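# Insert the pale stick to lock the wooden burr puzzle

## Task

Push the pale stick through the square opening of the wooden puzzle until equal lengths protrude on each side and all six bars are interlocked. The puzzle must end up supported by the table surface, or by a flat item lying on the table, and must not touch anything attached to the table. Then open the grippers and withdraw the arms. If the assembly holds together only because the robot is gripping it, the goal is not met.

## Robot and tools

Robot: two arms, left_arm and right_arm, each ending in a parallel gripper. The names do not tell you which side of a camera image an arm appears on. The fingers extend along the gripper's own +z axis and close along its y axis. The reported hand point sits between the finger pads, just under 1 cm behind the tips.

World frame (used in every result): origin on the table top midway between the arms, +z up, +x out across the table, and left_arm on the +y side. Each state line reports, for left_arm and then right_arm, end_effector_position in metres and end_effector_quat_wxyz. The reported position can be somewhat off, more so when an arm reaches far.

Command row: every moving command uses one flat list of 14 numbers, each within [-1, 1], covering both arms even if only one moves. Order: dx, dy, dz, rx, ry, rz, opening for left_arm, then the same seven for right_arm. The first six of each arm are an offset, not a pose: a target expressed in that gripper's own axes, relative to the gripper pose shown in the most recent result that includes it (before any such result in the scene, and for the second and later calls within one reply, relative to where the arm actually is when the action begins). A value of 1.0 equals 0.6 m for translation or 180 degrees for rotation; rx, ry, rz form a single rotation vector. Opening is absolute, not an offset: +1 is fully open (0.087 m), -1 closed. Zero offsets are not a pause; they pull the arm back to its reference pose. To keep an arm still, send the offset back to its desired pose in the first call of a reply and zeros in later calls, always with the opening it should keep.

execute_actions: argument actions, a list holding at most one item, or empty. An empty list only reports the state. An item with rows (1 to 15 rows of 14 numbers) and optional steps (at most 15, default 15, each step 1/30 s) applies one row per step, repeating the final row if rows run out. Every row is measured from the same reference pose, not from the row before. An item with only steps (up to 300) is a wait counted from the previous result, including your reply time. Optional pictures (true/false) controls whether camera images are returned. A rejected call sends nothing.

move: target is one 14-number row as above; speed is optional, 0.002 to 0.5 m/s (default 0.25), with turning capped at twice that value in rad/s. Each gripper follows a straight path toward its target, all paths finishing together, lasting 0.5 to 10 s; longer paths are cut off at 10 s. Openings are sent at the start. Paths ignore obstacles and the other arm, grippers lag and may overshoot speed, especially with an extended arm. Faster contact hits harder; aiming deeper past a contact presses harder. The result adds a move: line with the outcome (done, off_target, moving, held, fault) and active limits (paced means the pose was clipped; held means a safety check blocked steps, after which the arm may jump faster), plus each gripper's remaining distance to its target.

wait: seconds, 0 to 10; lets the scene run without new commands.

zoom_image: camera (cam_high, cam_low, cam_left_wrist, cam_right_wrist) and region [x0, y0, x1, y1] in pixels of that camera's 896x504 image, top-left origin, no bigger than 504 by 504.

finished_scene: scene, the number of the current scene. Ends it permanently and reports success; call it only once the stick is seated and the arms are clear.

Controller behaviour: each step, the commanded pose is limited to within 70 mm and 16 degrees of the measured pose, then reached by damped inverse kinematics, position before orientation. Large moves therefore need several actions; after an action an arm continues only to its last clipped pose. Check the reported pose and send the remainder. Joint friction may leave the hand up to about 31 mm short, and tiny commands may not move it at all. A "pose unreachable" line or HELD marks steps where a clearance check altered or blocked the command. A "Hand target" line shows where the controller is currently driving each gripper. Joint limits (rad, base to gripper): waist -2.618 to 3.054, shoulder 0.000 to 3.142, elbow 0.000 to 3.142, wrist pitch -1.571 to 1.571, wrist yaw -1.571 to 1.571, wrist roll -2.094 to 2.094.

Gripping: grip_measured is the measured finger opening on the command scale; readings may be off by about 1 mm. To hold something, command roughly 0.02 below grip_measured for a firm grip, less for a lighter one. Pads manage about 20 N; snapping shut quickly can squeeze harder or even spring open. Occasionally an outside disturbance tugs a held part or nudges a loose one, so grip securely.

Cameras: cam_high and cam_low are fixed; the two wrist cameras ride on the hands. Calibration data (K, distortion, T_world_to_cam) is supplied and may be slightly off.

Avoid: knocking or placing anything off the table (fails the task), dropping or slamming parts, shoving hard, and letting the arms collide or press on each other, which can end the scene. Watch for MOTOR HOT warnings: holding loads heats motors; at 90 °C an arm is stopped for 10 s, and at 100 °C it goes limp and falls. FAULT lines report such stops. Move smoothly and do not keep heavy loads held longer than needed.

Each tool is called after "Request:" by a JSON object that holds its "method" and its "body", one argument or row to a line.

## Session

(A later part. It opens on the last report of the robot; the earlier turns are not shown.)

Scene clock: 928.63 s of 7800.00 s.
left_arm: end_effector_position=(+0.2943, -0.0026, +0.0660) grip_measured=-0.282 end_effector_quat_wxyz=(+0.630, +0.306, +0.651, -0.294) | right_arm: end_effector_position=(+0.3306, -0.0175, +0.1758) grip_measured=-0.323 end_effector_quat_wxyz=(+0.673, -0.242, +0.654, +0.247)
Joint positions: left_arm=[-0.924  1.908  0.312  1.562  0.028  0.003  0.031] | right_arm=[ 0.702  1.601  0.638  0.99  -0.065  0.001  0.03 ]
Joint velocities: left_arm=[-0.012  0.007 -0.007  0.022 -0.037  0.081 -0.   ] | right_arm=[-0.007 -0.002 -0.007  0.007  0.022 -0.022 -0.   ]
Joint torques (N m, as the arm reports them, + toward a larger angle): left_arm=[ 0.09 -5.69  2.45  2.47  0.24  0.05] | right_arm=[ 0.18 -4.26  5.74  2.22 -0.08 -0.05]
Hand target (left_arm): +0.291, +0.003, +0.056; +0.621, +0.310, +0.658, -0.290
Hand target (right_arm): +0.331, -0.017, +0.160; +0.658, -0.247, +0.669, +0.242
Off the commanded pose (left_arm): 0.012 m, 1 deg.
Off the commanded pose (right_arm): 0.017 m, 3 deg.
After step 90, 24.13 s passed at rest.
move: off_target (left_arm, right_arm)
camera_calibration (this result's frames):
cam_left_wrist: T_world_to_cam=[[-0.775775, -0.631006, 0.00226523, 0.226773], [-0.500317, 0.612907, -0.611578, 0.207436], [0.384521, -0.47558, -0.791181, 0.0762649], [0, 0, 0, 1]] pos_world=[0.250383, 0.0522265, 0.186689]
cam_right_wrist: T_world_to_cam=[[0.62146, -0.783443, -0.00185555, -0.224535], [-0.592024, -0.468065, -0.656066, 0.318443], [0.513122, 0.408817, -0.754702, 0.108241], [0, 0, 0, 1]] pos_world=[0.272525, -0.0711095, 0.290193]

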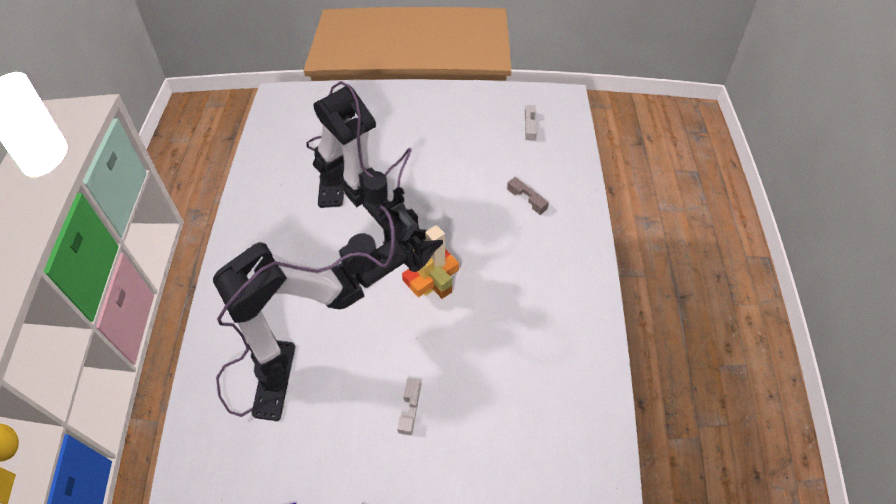

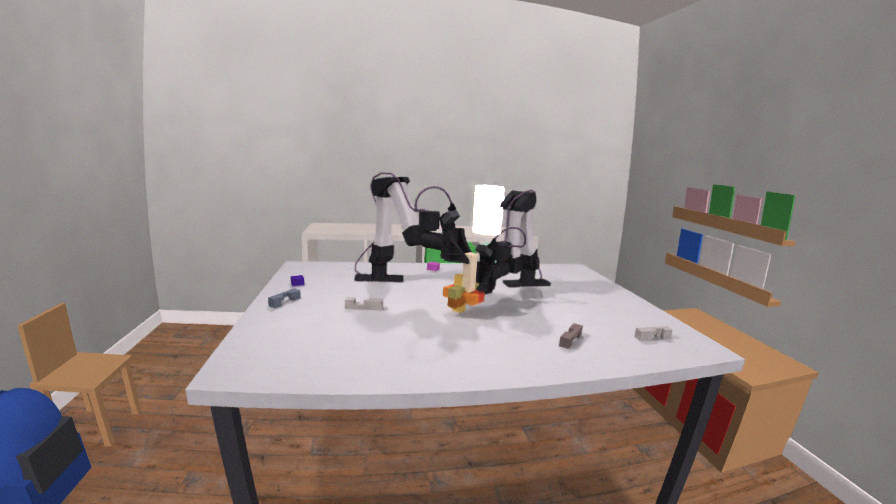

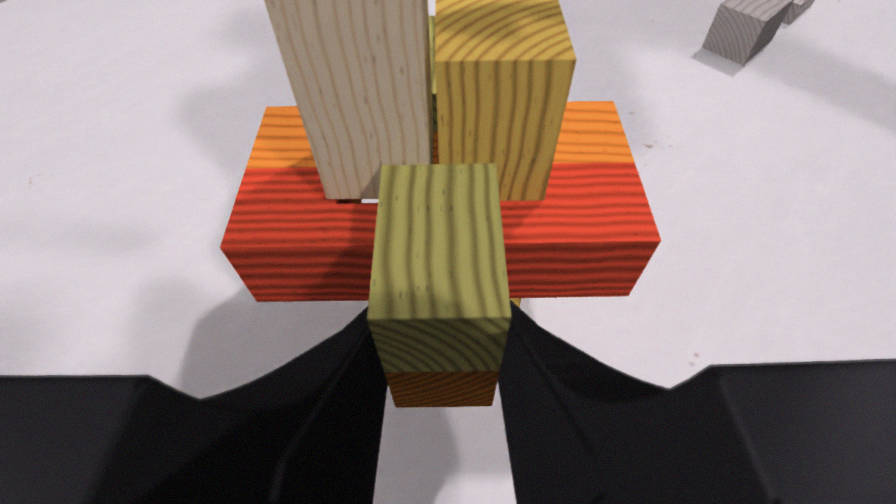

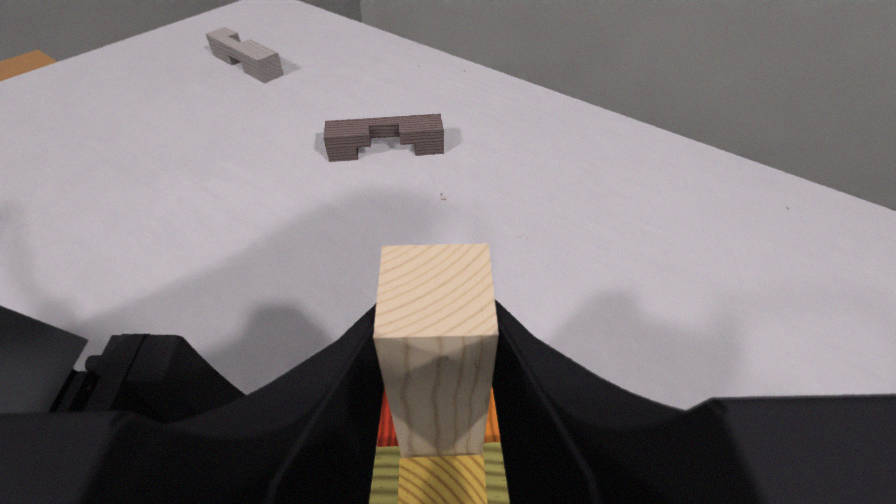

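Request:
{"method": "move", "body": {
  "target": [0.0168, 0.0017, -0.010, 0, 0.008, 0, -0.32, 0.002, 0, -0.011, 0, 0.008, 0.0, -0.35],
  "speed": 0.01
}}

Scene clock: 934.40 s of 7800.00 s.
left_arm: end_effector_position=(+0.2940, -0.0028, +0.0660) grip_measured=-0.282 end_effector_quat_wxyz=(+0.629, +0.306, +0.651, -0.295) | right_arm: end_effector_position=(+0.3290, -0.0187, +0.1766) grip_measured=-0.323 end_effector_quat_wxyz=(+0.669, -0.243, +0.657, +0.246)
Joint positions: left_arm=[-0.924  1.908  0.312  1.562  0.03   0.002  0.031] | right_arm=[ 0.702  1.584  0.638  0.964 -0.065 -0.     0.03 ]
Joint velocities: left_arm=[-0.002 -0.002 -0.012 -0.051  0.022  0.007  0.001] | right_arm=[-0.017 -0.017 -0.012  0.037 -0.022  0.037 -0.   ]
Joint torques (N m, as the arm reports them, + toward a larger angle): left_arm=[-0.17 -5.2   2.3   2.42  0.18  0.03] | right_arm=[-0.13 -7.59  4.81  2.16 -0.09  0.07]
Hand target (left_arm): +0.291, +0.003, +0.056; +0.621, +0.309, +0.659, -0.290
Hand target (right_arm): +0.326, -0.022, +0.174; +0.664, -0.244, +0.663, +0.245
Off the commanded pose (left_arm): 0.012 m, 1 deg.
Off the commanded pose (right_arm): 0.005 m, 1 deg.
After step 90, 1.30 s passed at rest.
move: off_target (left_arm)
camera_calibration (this result's frames):
cam_left_wrist: T_world_to_cam=[[-0.776949, -0.629554, 0.00347427, 0.22666], [-0.49974, 0.613367, -0.611588, 0.207271], [0.382897, -0.476909, -0.791169, 0.0767347], [0, 0, 0, 1]] pos_world=[0.250304, 0.0521571, 0.186687]
cam_right_wrist: T_world_to_cam=[[0.62143, -0.783469, -0.00100455, -0.224664], [-0.596738, -0.472487, -0.648583, 0.317586], [0.50767, 0.403649, -0.761143, 0.11293], [0, 0, 0, 1]] pos_world=[0.271797, -0.071546, 0.291711]

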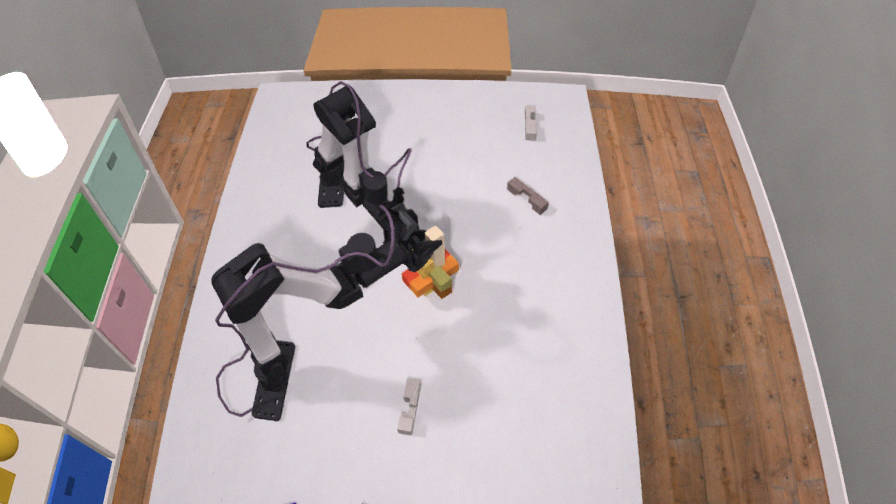

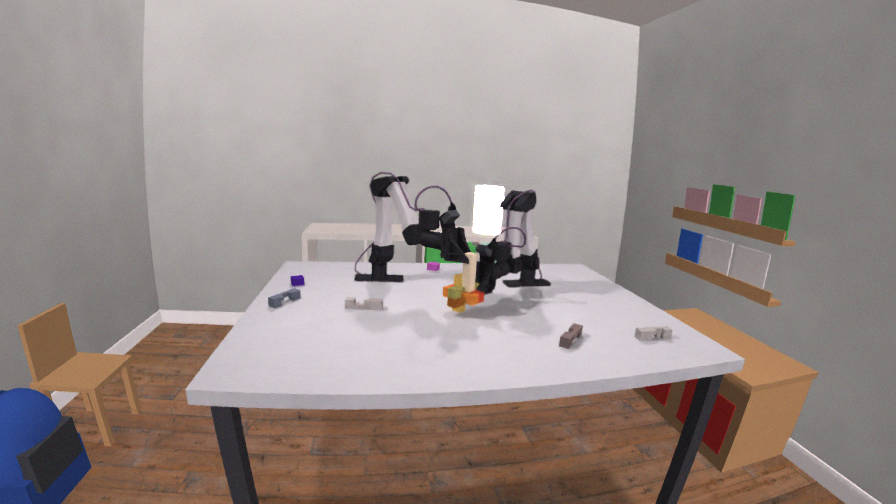

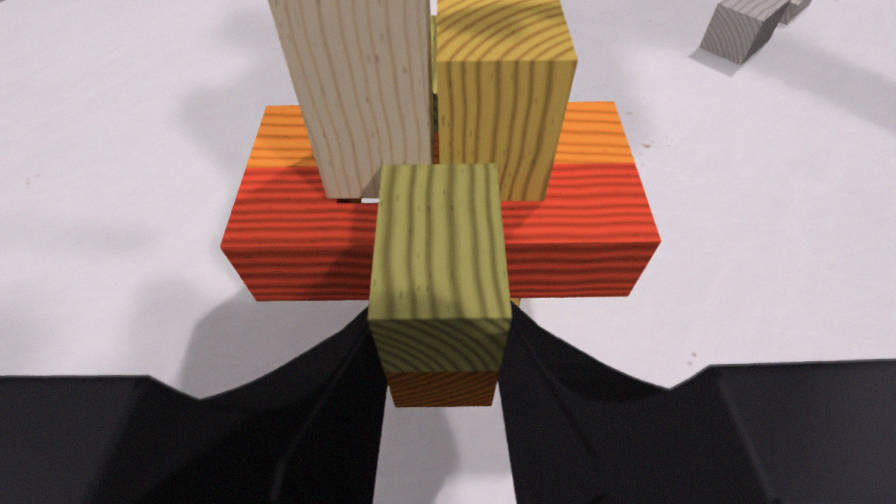

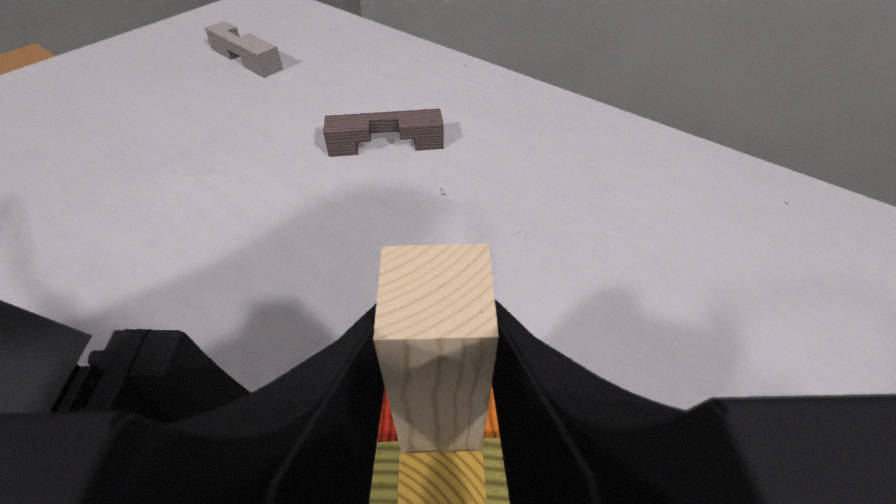

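Request:
{"method": "move", "body": {
  "target": [0.0168, 0.0017, -0.010, 0, 0.008, 0, -0.32, -0.024, 0, -0.0035, 0, -0.0095, 0.0, -0.36],
  "speed": 0.015
}}

Scene clock: 951.73 s of 7800.00 s.
left_arm: end_effector_position=(+0.2932, -0.0035, +0.0660) grip_measured=-0.282 end_effector_quat_wxyz=(+0.628, +0.308, +0.650, -0.297) | right_arm: end_effector_position=(+0.3284, -0.0194, +0.1773) grip_measured=-0.323 end_effector_quat_wxyz=(+0.668, -0.243, +0.659, +0.246)
Joint positions: left_arm=[-0.924  1.908  0.312  1.562  0.036  0.002  0.031] | right_arm=[ 0.702  1.576  0.638  0.952 -0.064 -0.     0.03 ]
Joint velocities: left_arm=[-0.022  0.002  0.012 -0.051  0.022 -0.095 -0.001] | right_arm=[ 0.012  0.017  0.007  0.037 -0.022 -0.007  0.001]
Joint torques (N m, as the arm reports them, + toward a larger angle): left_arm=[ 0.19 -5.7   2.17  2.43  0.13  0.02] | right_arm=[-0.2  -8.11  5.93  2.57 -0.04  0.02]
Hand target (left_arm): +0.291, +0.003, +0.056; +0.621, +0.310, +0.659, -0.291
Hand target (right_arm): +0.327, -0.020, +0.191; +0.679, -0.239, +0.647, +0.250
Off the commanded pose (left_arm): 0.012 m, 1 deg.
Off the commanded pose (right_arm): 0.014 m, 2 deg.
After step 90, 13.10 s passed at rest.
move: off_target (left_arm, right_arm)
camera_calibration (this result's frames):
cam_left_wrist: T_world_to_cam=[[-0.780774, -0.624802, 0.00368343, 0.226714], [-0.496086, 0.61632, -0.611595, 0.206217], [0.379856, -0.479345, -0.791162, 0.0776093], [0, 0, 0, 1]] pos_world=[0.249833, 0.0517574, 0.186688]
cam_right_wrist: T_world_to_cam=[[0.620829, -0.783945, -0.00111649, -0.224561], [-0.598884, -0.473354, -0.645967, 0.317557], [0.505875, 0.401704, -0.763364, 0.115019], [0, 0, 0, 1]] pos_world=[0.271409, -0.0719307, 0.292682]

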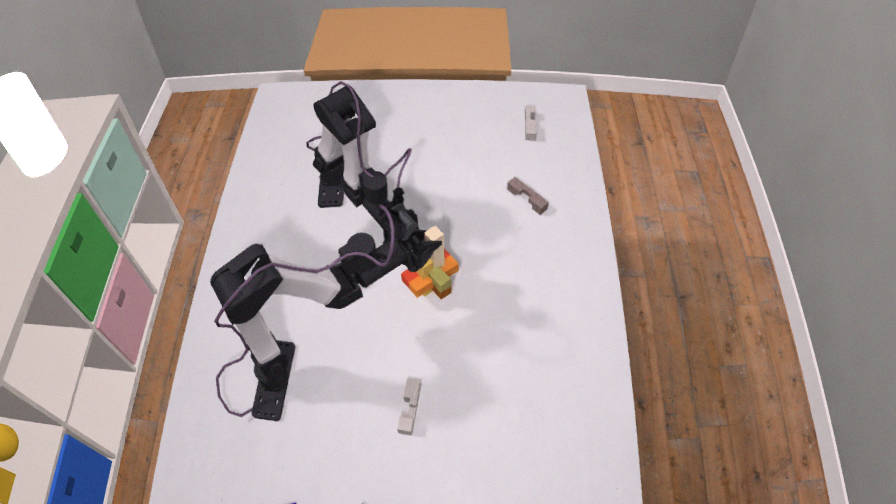

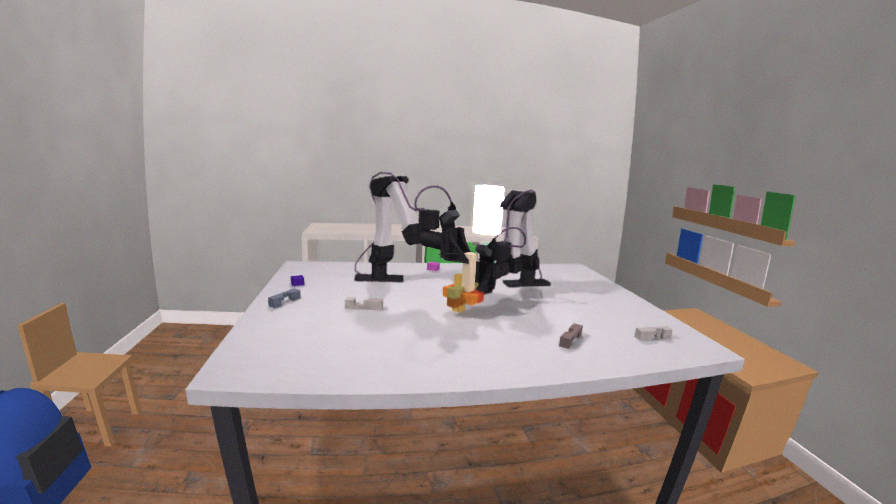

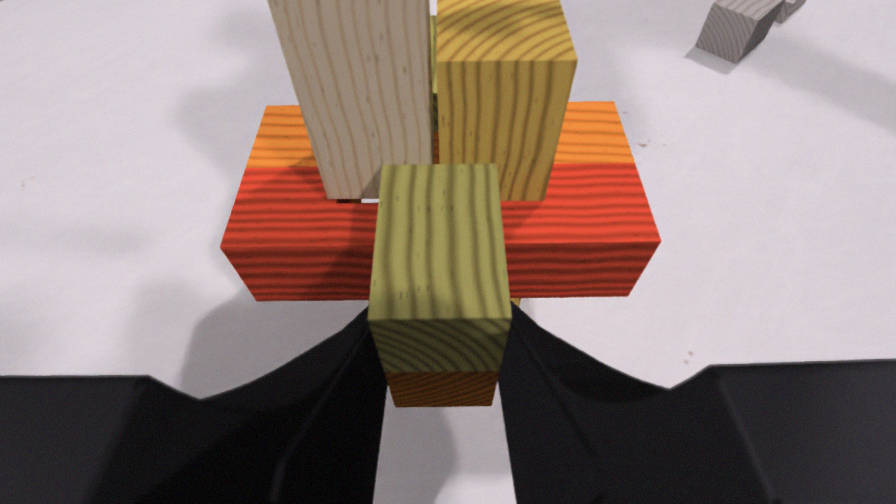

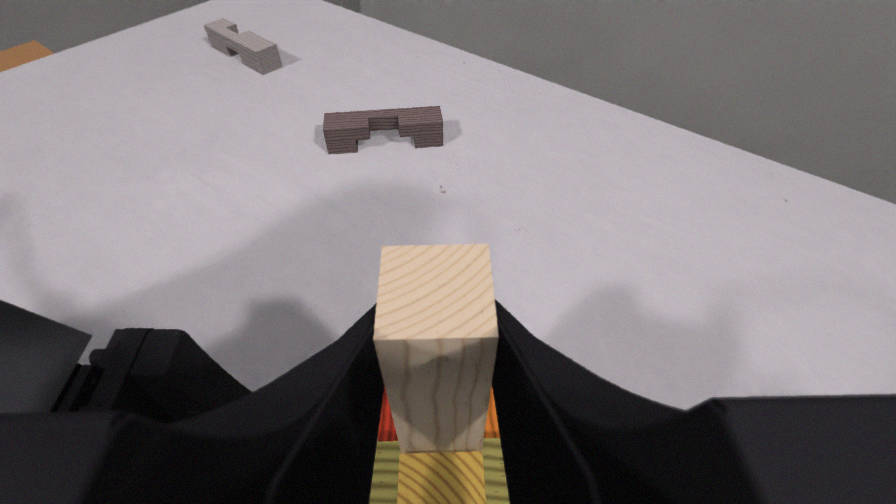

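Request:
{"method": "execute_actions", "body": {
  "actions": [
    {"rows": [[0.0168, 0.0, -0.010, 0, 0.008, 0, -0.32, 0, 0, 0, 0, -0.003, 0, -0.34],[0.0168, 0.0, -0.010, 0, 0.008, 0, -0.32, 0, 0, 0, 0, -0.003, 0, -0.335],[0.0168, 0.0, -0.010, 0, 0.008, 0, -0.32, 0, 0, 0, 0, -0.003, 0, -0.33],[0.0168, 0.0, -0.010, 0, 0.008, 0, -0.32, 0, 0, 0, 0, -0.003, 0, -0.325],[0.0168, 0.0, -0.010, 0, 0.008, 0, -0.32, 0, 0, 0, 0, -0.003, 0, -0.32],[0.0168, 0.0, -0.010, 0, 0.008, 0, -0.32, 0, 0, 0, 0, -0.003, 0, -0.31],[0.0168, 0.0, -0.010, 0, 0.008, 0, -0.32, 0, 0, 0, 0, -0.003, 0, -0.30],[0.0168, 0.0, -0.010, 0, 0.008, 0, -0.32, 0, 0, 0, 0, -0.003, 0, -0.29]], "steps": 15}
  ]
}}

Scene clock: 961.37 s of 7800.00 s.
left_arm: end_effector_position=(+0.2931, -0.0036, +0.0660) grip_measured=-0.282 end_effector_quat_wxyz=(+0.628, +0.308, +0.650, -0.297) | right_arm: end_effector_position=(+0.3285, -0.0193, +0.1779) grip_measured=-0.290 end_effector_quat_wxyz=(+0.669, -0.243, +0.658, +0.246)
Joint positions: left_arm=[-0.924  1.908  0.312  1.562  0.036  0.002  0.031] | right_arm=[ 0.702  1.576  0.638  0.955 -0.064 -0.     0.031]
Joint velocities: left_arm=[-0.007  0.002 -0.002  0.007 -0.066  0.022  0.   ] | right_arm=[-0.002  0.007  0.007  0.022 -0.022 -0.022 -0.   ]
Joint torques (N m, as the arm reports them, + toward a larger angle): left_arm=[-0.13 -5.45  2.12  2.48  0.23  0.08] | right_arm=[-0.03 -5.69  5.26  2.66 -0.11  0.06]
Hand target (left_arm): +0.289, +0.001, +0.056; +0.620, +0.312, +0.658, -0.293
Hand target (right_arm): +0.328, -0.019, +0.177; +0.671, -0.242, +0.656, +0.247
Off the commanded pose (left_arm): 0.012 m, 1 deg.
Off the commanded pose (right_arm): 0.001 m, 0 deg.
Steps of this call (steps 1 to 90: nothing new was sent; then 6.13 s passed at rest; steps 91 to 105: all 15 steps of this action). Readings (end_effector_position):
91: left_arm (+0.2931, -0.0035, +0.0660) | right_arm (+0.3284, -0.0194, +0.1772)
92: left_arm (+0.2931, -0.0035, +0.0660) | right_arm (+0.3284, -0.0194, +0.1772)
94: left_arm (+0.2931, -0.0035, +0.0660) | right_arm (+0.3284, -0.0194, +0.1772)
98: left_arm (+0.2931, -0.0035, +0.0660) | right_arm (+0.3284, -0.0193, +0.1776)
105: the state above
camera_calibration (this result's frames):
cam_left_wrist: T_world_to_cam=[[-0.781003, -0.624514, 0.00407773, 0.226673], [-0.496045, 0.61635, -0.611598, 0.206206], [0.379438, -0.479683, -0.791158, 0.0777294], [0, 0, 0, 1]] pos_world=[0.249826, 0.051751, 0.186687]
cam_right_wrist: T_world_to_cam=[[0.620832, -0.783943, -0.00103986, -0.224578], [-0.597499, -0.472321, -0.648003, 0.317992], [0.507506, 0.402922, -0.761637, 0.114643], [0, 0, 0, 1]] pos_world=[0.271243, -0.0720544, 0.293142]

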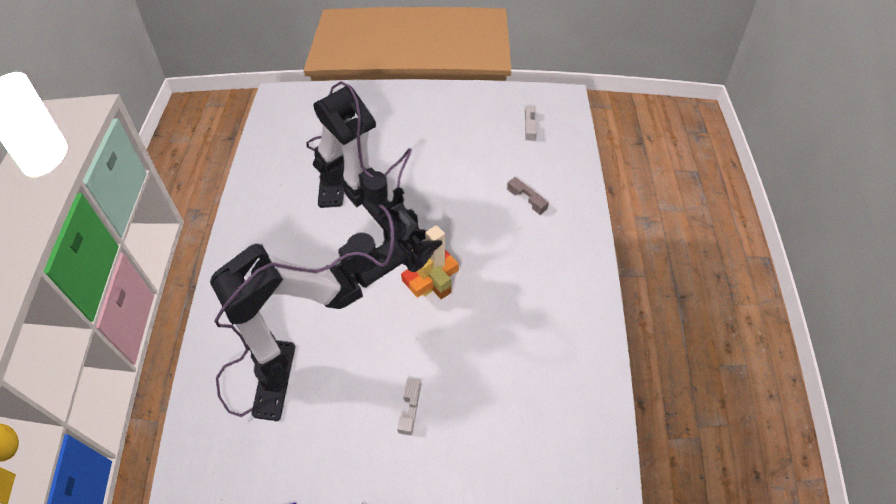

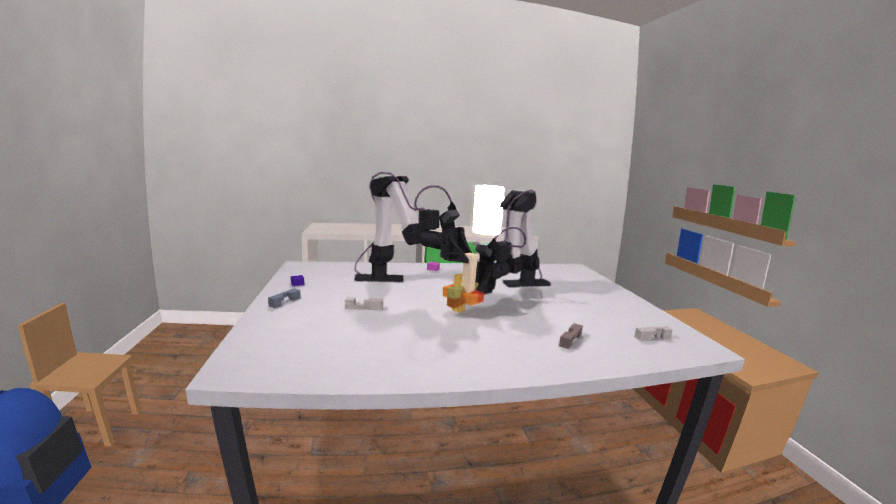

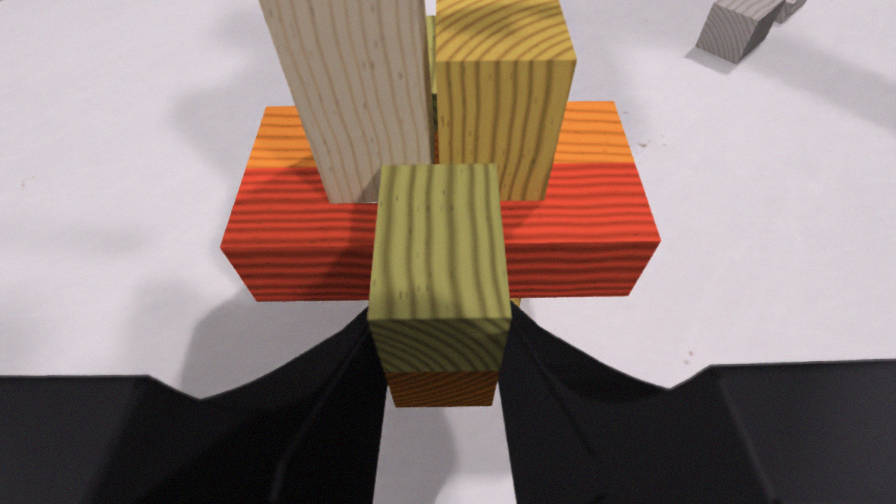

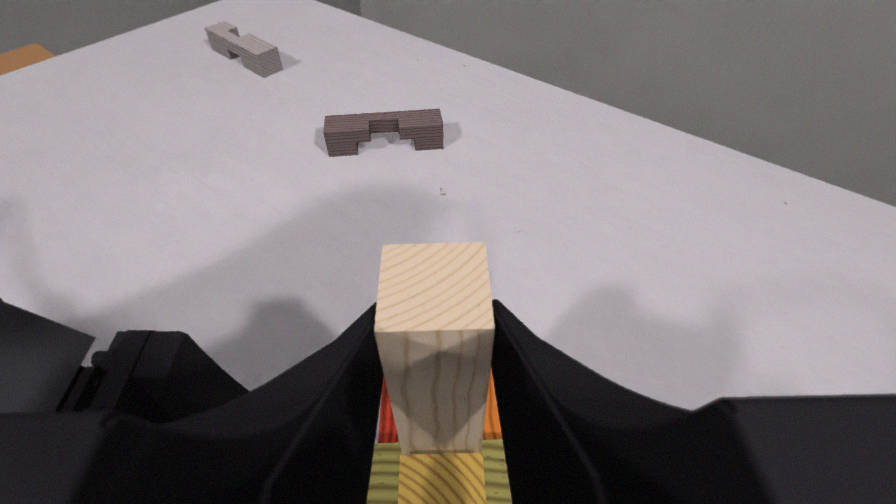

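Request:
{"method": "zoom_image", "body": {
  "camera": "cam_left_wrist",
  "region": [270, 0, 500, 240]
}}

Request:
{"method": "zoom_image", "body": {
  "camera": "cam_low",
  "region": [420, 235, 510, 325]
}}

Region (270, 0, 500, 240) of cam_left_wrist's 896x504 image, scaled by 2.100, with more detail than that image has; it fills the left 483 columns of this view, and the rest is white.

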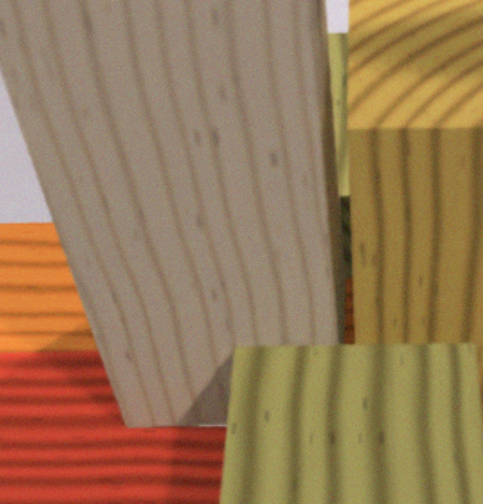

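Region (420, 235, 510, 325) of cam_low's 896x504 image, scaled by 5.600, with more detail than that image has.

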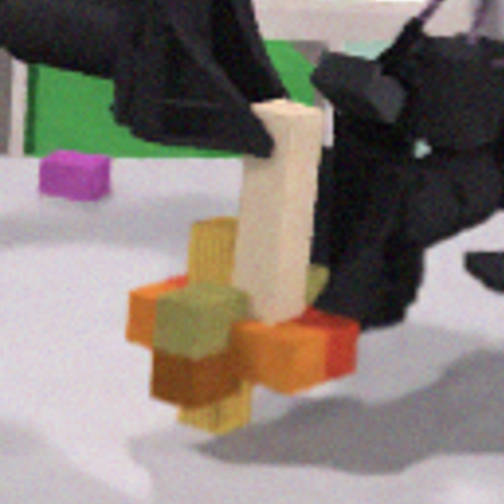

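Request:
{"method": "execute_actions", "body": {
  "actions": [
    {"rows": [[0.0168, 0.0, -0.010, 0, 0.008, 0, -0.32, 0, 0, 0, 0, 0, 0, -0.30],[0.0168, 0.0, -0.010, 0, 0.008, 0, -0.32, 0, 0, 0, 0, 0, 0, -0.31],[0.0168, 0.0, -0.010, 0, 0.008, 0, -0.32, 0, 0, 0, 0, 0, 0, -0.32],[0.0168, 0.0, -0.010, 0, 0.008, 0, -0.32, 0, 0, 0, 0, 0, 0, -0.33],[0.0168, 0.0, -0.010, 0, 0.008, 0, -0.32, 0, 0, 0, 0, 0, 0, -0.34],[0.0168, 0.0, -0.010, 0, 0.008, 0, -0.32, 0, 0, 0, 0, 0, 0, -0.35],[0.0168, 0.0, -0.010, 0, 0.008, 0, -0.32, 0, 0, 0, 0, 0, 0, -0.35],[0.0168, 0.0, -0.010, 0, 0.008, 0, -0.32, -0.006, 0, -0.001, 0, -0.003, 0, -0.35],[0.0168, 0.0, -0.010, 0, 0.008, 0, -0.32, -0.010, 0, -0.0016, 0, -0.005, 0, -0.35],[0.0168, 0.0, -0.010, 0, 0.008, 0, -0.32, -0.014, 0, -0.0022, 0, -0.007, 0, -0.35],[0.0168, 0.0, -0.010, 0, 0.008, 0, -0.32, -0.018, 0, -0.0028, 0, -0.009, 0, -0.35],[0.0168, 0.0, -0.010, 0, 0.008, 0, -0.32, -0.022, 0, -0.0034, 0, -0.0105, 0, -0.35],[0.0168, 0.0, -0.010, 0, 0.008, 0, -0.32, -0.025, 0, -0.004, 0, -0.012, 0, -0.35]], "steps": 15}
  ],
  "pictures": false
}}

Request:
{"method": "wait", "body": {
  "seconds": 0.4
}}

Scene clock: 993.27 s of 7800.00 s.
left_arm: end_effector_position=(+0.2931, -0.0036, +0.0660) grip_measured=-0.282 end_effector_quat_wxyz=(+0.628, +0.308, +0.650, -0.297) | right_arm: end_effector_position=(+0.3281, -0.0196, +0.1786) grip_measured=-0.323 end_effector_quat_wxyz=(+0.669, -0.243, +0.658, +0.246)
Joint positions: left_arm=[-0.924  1.908  0.312  1.562  0.036  0.002  0.031] | right_arm=[ 0.702  1.572  0.638  0.95  -0.064 -0.     0.03 ]
Joint velocities: left_arm=[ 0.012  0.007 -0.012 -0.037 -0.022 -0.022 -0.   ] | right_arm=[-0.017 -0.017 -0.007 -0.007  0.022 -0.081  0.001]
Joint torques (N m, as the arm reports them, + toward a larger angle): left_arm=[-0.12 -5.35  2.19  2.46  0.23  0.05] | right_arm=[-0.06 -8.26  5.52  2.64 -0.09  0.1 ]
Hand target (left_arm): +0.289, +0.001, +0.056; +0.620, +0.312, +0.658, -0.293
Hand target (right_arm): +0.326, -0.021, +0.192; +0.681, -0.238, +0.645, +0.250
Off the commanded pose (left_arm): 0.012 m, 1 deg.
Off the commanded pose (right_arm): 0.014 m, 2 deg.
Steps of this call (steps 1 to 90: nothing new was sent; then 28.40 s passed at rest; steps 91 to 105: all 15 steps of this action). Readings (end_effector_position):
91: left_arm (+0.2931, -0.0036, +0.0660) | right_arm (+0.3285, -0.0193, +0.1779)
92: left_arm (+0.2931, -0.0036, +0.0660) | right_arm (+0.3285, -0.0193, +0.1779)
94: left_arm (+0.2931, -0.0036, +0.0660) | right_arm (+0.3285, -0.0193, +0.1779)
98: left_arm (+0.2931, -0.0036, +0.0660) | right_arm (+0.3285, -0.0193, +0.1779)
105: the state above

Scene clock: 993.67 s of 7800.00 s.
left_arm: end_effector_position=(+0.2931, -0.0036, +0.0660) grip_measured=-0.282 end_effector_quat_wxyz=(+0.628, +0.308, +0.650, -0.297) | right_arm: end_effector_position=(+0.3281, -0.0196, +0.1786) grip_measured=-0.323 end_effector_quat_wxyz=(+0.669, -0.243, +0.658, +0.246)
Joint positions: left_arm=[-0.924  1.908  0.312  1.562  0.036  0.002  0.031] | right_arm=[ 0.702  1.572  0.638  0.95  -0.064 -0.     0.03 ]
Joint velocities: left_arm=[ 0.007  0.012  0.002 -0.081 -0.022  0.037 -0.001] | right_arm=[ 0.007 -0.002 -0.012  0.037 -0.007  0.037  0.001]
Joint torques (N m, as the arm reports them, + toward a larger angle): left_arm=[-0.1  -5.58  2.24  2.47  0.19  0.05] | right_arm=[-0.13 -8.28  5.59  2.65 -0.1   0.07]
Hand target (left_arm): +0.289, +0.001, +0.056; +0.620, +0.312, +0.658, -0.293
Hand target (right_arm): +0.326, -0.021, +0.192; +0.682, -0.238, +0.645, +0.250
Off the commanded pose (left_arm): 0.012 m, 1 deg.
Off the commanded pose (right_arm): 0.014 m, 2 deg.
Steps of this call (steps 1 to 12: nothing new was sent). Readings (end_effector_position):
1: left_arm (+0.2931, -0.0036, +0.0660) | right_arm (+0.3281, -0.0196, +0.1786)
2: left_arm (+0.2931, -0.0036, +0.0660) | right_arm (+0.3281, -0.0196, +0.1786)
4: left_arm (+0.2931, -0.0036, +0.0660) | right_arm (+0.3281, -0.0196, +0.1786)
8: left_arm (+0.2931, -0.0036, +0.0660) | right_arm (+0.3281, -0.0196, +0.1786)
12: the state above
camera_calibration (this result's frames):
cam_left_wrist: T_world_to_cam=[[-0.781003, -0.624514, 0.00407773, 0.226673], [-0.496045, 0.61635, -0.611598, 0.206206], [0.379438, -0.479683, -0.791158, 0.0777294], [0, 0, 0, 1]] pos_world=[0.249826, 0.051751, 0.186687]
cam_right_wrist: T_world_to_cam=[[0.620831, -0.783944, -0.00106175, -0.224559], [-0.597895, -0.472616, -0.647422, 0.318087], [0.507041, 0.402574, -0.762131, 0.115732], [0, 0, 0, 1]] pos_world=[0.270915, -0.0722992, 0.293901]

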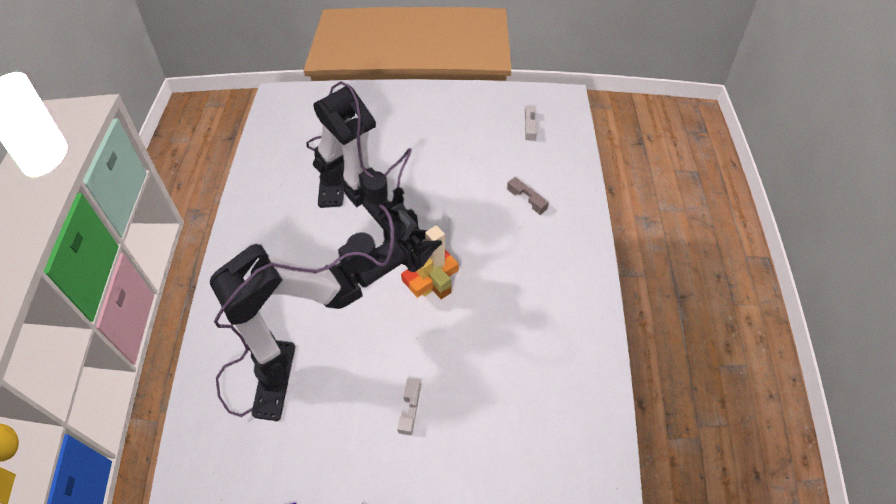

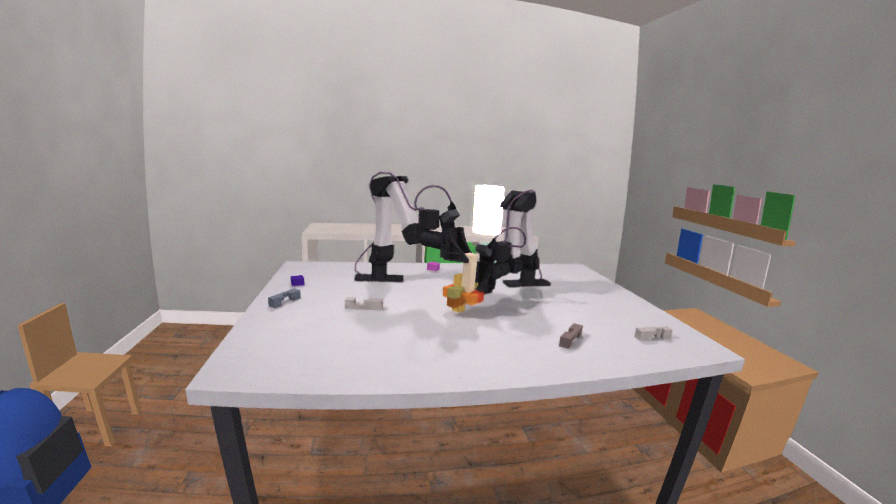

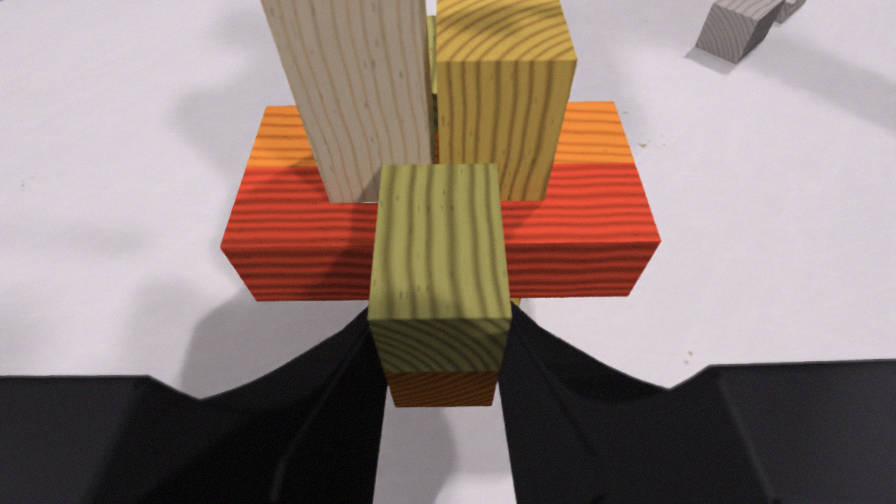

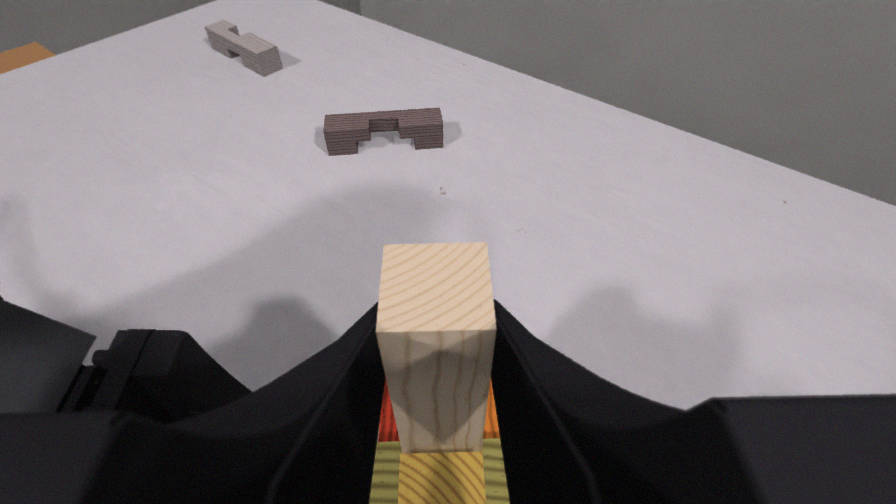

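Request:
{"method": "execute_actions", "body": {
  "actions": [
    {"rows": [[0.0168, 0.0, -0.010, 0, 0.008, 0, -0.32, -0.022, 0.0003, -0.004, -0.0003, -0.016, 0, -0.35],[0.0168, 0.0, -0.010, 0, 0.008, 0, -0.32, -0.022, 0.0006, -0.004, -0.0007, -0.016, 0, -0.35],[0.0168, 0.0, -0.010, 0, 0.008, 0, -0.32, -0.022, 0.0009, -0.004, -0.001, -0.016, 0, -0.35],[0.0168, 0.0, -0.010, 0, 0.008, 0, -0.32, -0.022, 0.0012, -0.004, -0.0013, -0.016, 0, -0.35],[0.0168, 0.0, -0.010, 0, 0.008, 0, -0.32, -0.022, 0.0015, -0.004, -0.0017, -0.016, 0, -0.35],[0.0168, 0.0, -0.010, 0, 0.008, 0, -0.32, -0.022, 0.0018, -0.004, -0.002, -0.016, 0, -0.35],[0.0168, 0.0, -0.010, 0, 0.008, 0, -0.32, -0.022, 0.0021, -0.004, -0.0023, -0.016, 0, -0.35],[0.0168, 0.0, -0.010, 0, 0.008, 0, -0.32, -0.022, 0.0024, -0.004, -0.0027, -0.016, 0, -0.35],[0.0168, 0.0, -0.010, 0, 0.008, 0, -0.32, -0.022, 0.0027, -0.004, -0.003, -0.016, 0, -0.35],[0.0168, 0.0, -0.010, 0, 0.008, 0, -0.32, -0.022, 0.003, -0.004, -0.0033, -0.016, 0, -0.35],[0.0168, 0.0, -0.010, 0, 0.008, 0, -0.32, -0.022, 0.0033, -0.004, -0.0037, -0.016, 0, -0.35],[0.0168, 0.0, -0.010, 0, 0.008, 0, -0.32, -0.022, 0.0036, -0.004, -0.004, -0.016, 0, -0.35]], "steps": 15}
  ]
}}

Scene clock: 1012.07 s of 7800.00 s.
left_arm: end_effector_position=(+0.2931, -0.0036, +0.0660) grip_measured=-0.282 end_effector_quat_wxyz=(+0.628, +0.308, +0.650, -0.297) | right_arm: end_effector_position=(+0.3280, -0.0195, +0.1786) grip_measured=-0.323 end_effector_quat_wxyz=(+0.669, -0.243, +0.658, +0.246)
Joint positions: left_arm=[-0.924  1.908  0.312  1.562  0.036  0.002  0.031] | right_arm=[ 0.702  1.572  0.638  0.95  -0.065 -0.     0.03 ]
Joint velocities: left_arm=[ 0.007 -0.007  0.017 -0.037  0.022  0.022 -0.   ] | right_arm=[ 0.007  0.012 -0.002  0.066 -0.051 -0.022 -0.   ]
Joint torques (N m, as the arm reports them, + toward a larger angle): left_arm=[-0.19 -5.38  2.4   2.42  0.2  -0.03] | right_arm=[-0.1  -7.52  4.74  3.05 -0.16  0.05]
Hand target (left_arm): +0.289, +0.001, +0.056; +0.620, +0.312, +0.658, -0.293
Hand target (right_arm): +0.325, -0.020, +0.192; +0.684, -0.241, +0.640, +0.255
Off the commanded pose (left_arm): 0.012 m, 1 deg.
Off the commanded pose (right_arm): 0.014 m, 3 deg.
Steps of this call (steps 1 to 90: nothing new was sent; then 14.90 s passed at rest; steps 91 to 105: all 15 steps of this action). Readings (end_effector_position):
91: left_arm (+0.2931, -0.0036, +0.0660) | right_arm (+0.3281, -0.0196, +0.1786)
92: left_arm (+0.2931, -0.0036, +0.0660) | right_arm (+0.3281, -0.0196, +0.1786)
94: left_arm (+0.2931, -0.0036, +0.0660) | right_arm (+0.3281, -0.0196, +0.1786)
98: left_arm (+0.2931, -0.0036, +0.0660) | right_arm (+0.3281, -0.0196, +0.1786)
105: the state above
camera_calibration (this result's frames):
cam_left_wrist: T_world_to_cam=[[-0.781003, -0.624514, 0.00407773, 0.226673], [-0.496045, 0.61635, -0.611598, 0.206206], [0.379438, -0.479683, -0.791158, 0.0777294], [0, 0, 0, 1]] pos_world=[0.249826, 0.051751, 0.186687]
cam_right_wrist: T_world_to_cam=[[0.621429, -0.78347, -0.0010495, -0.224614], [-0.59753, -0.473079, -0.647422, 0.317954], [0.506739, 0.402953, -0.762131, 0.115841], [0, 0, 0, 1]] pos_world=[0.270868, -0.0722397, 0.293901]

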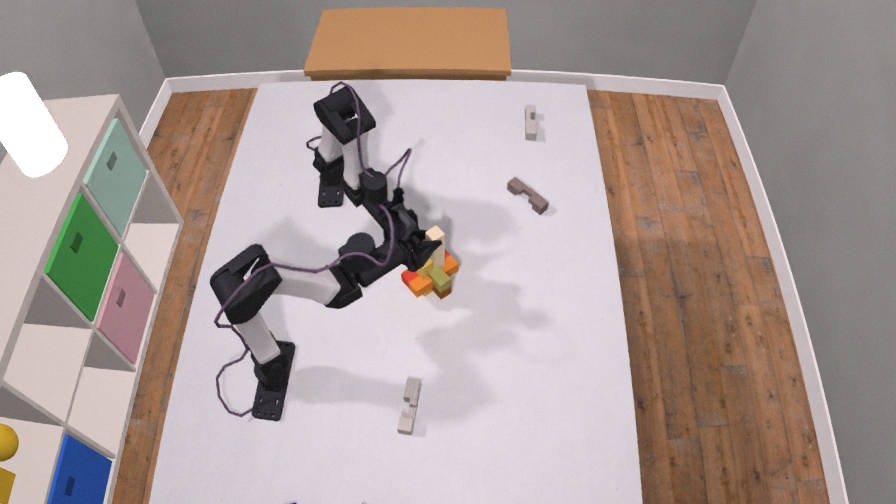

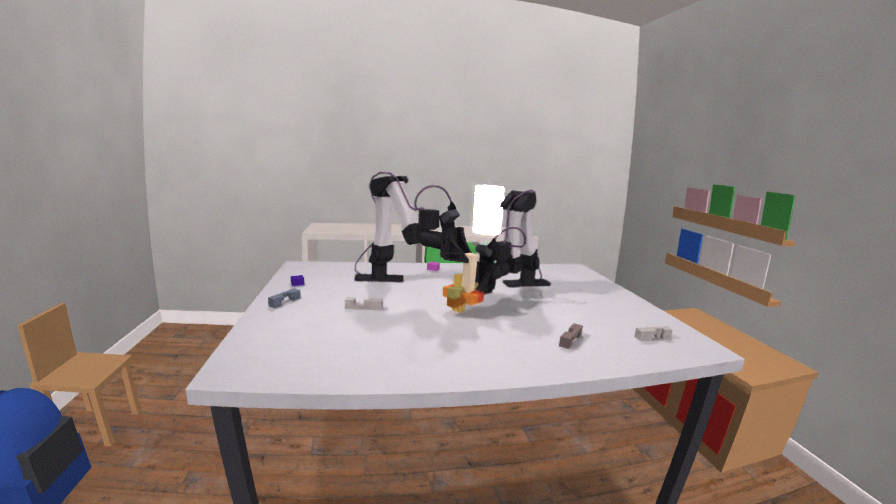

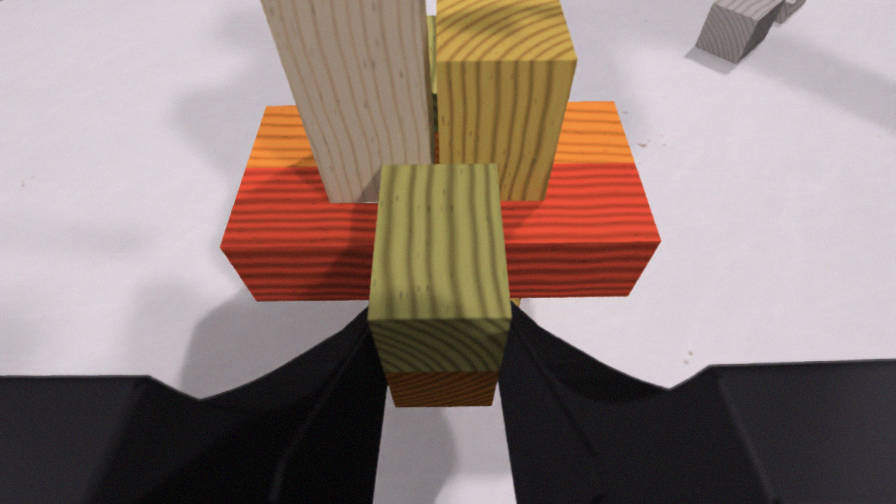

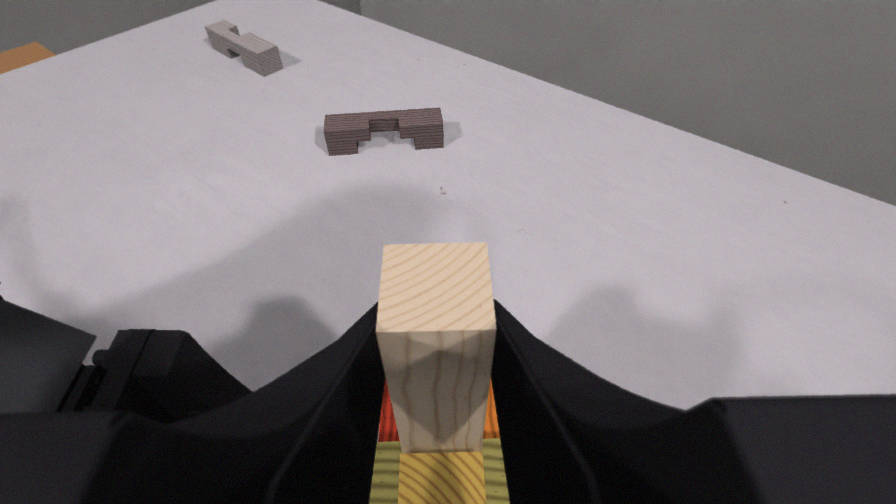

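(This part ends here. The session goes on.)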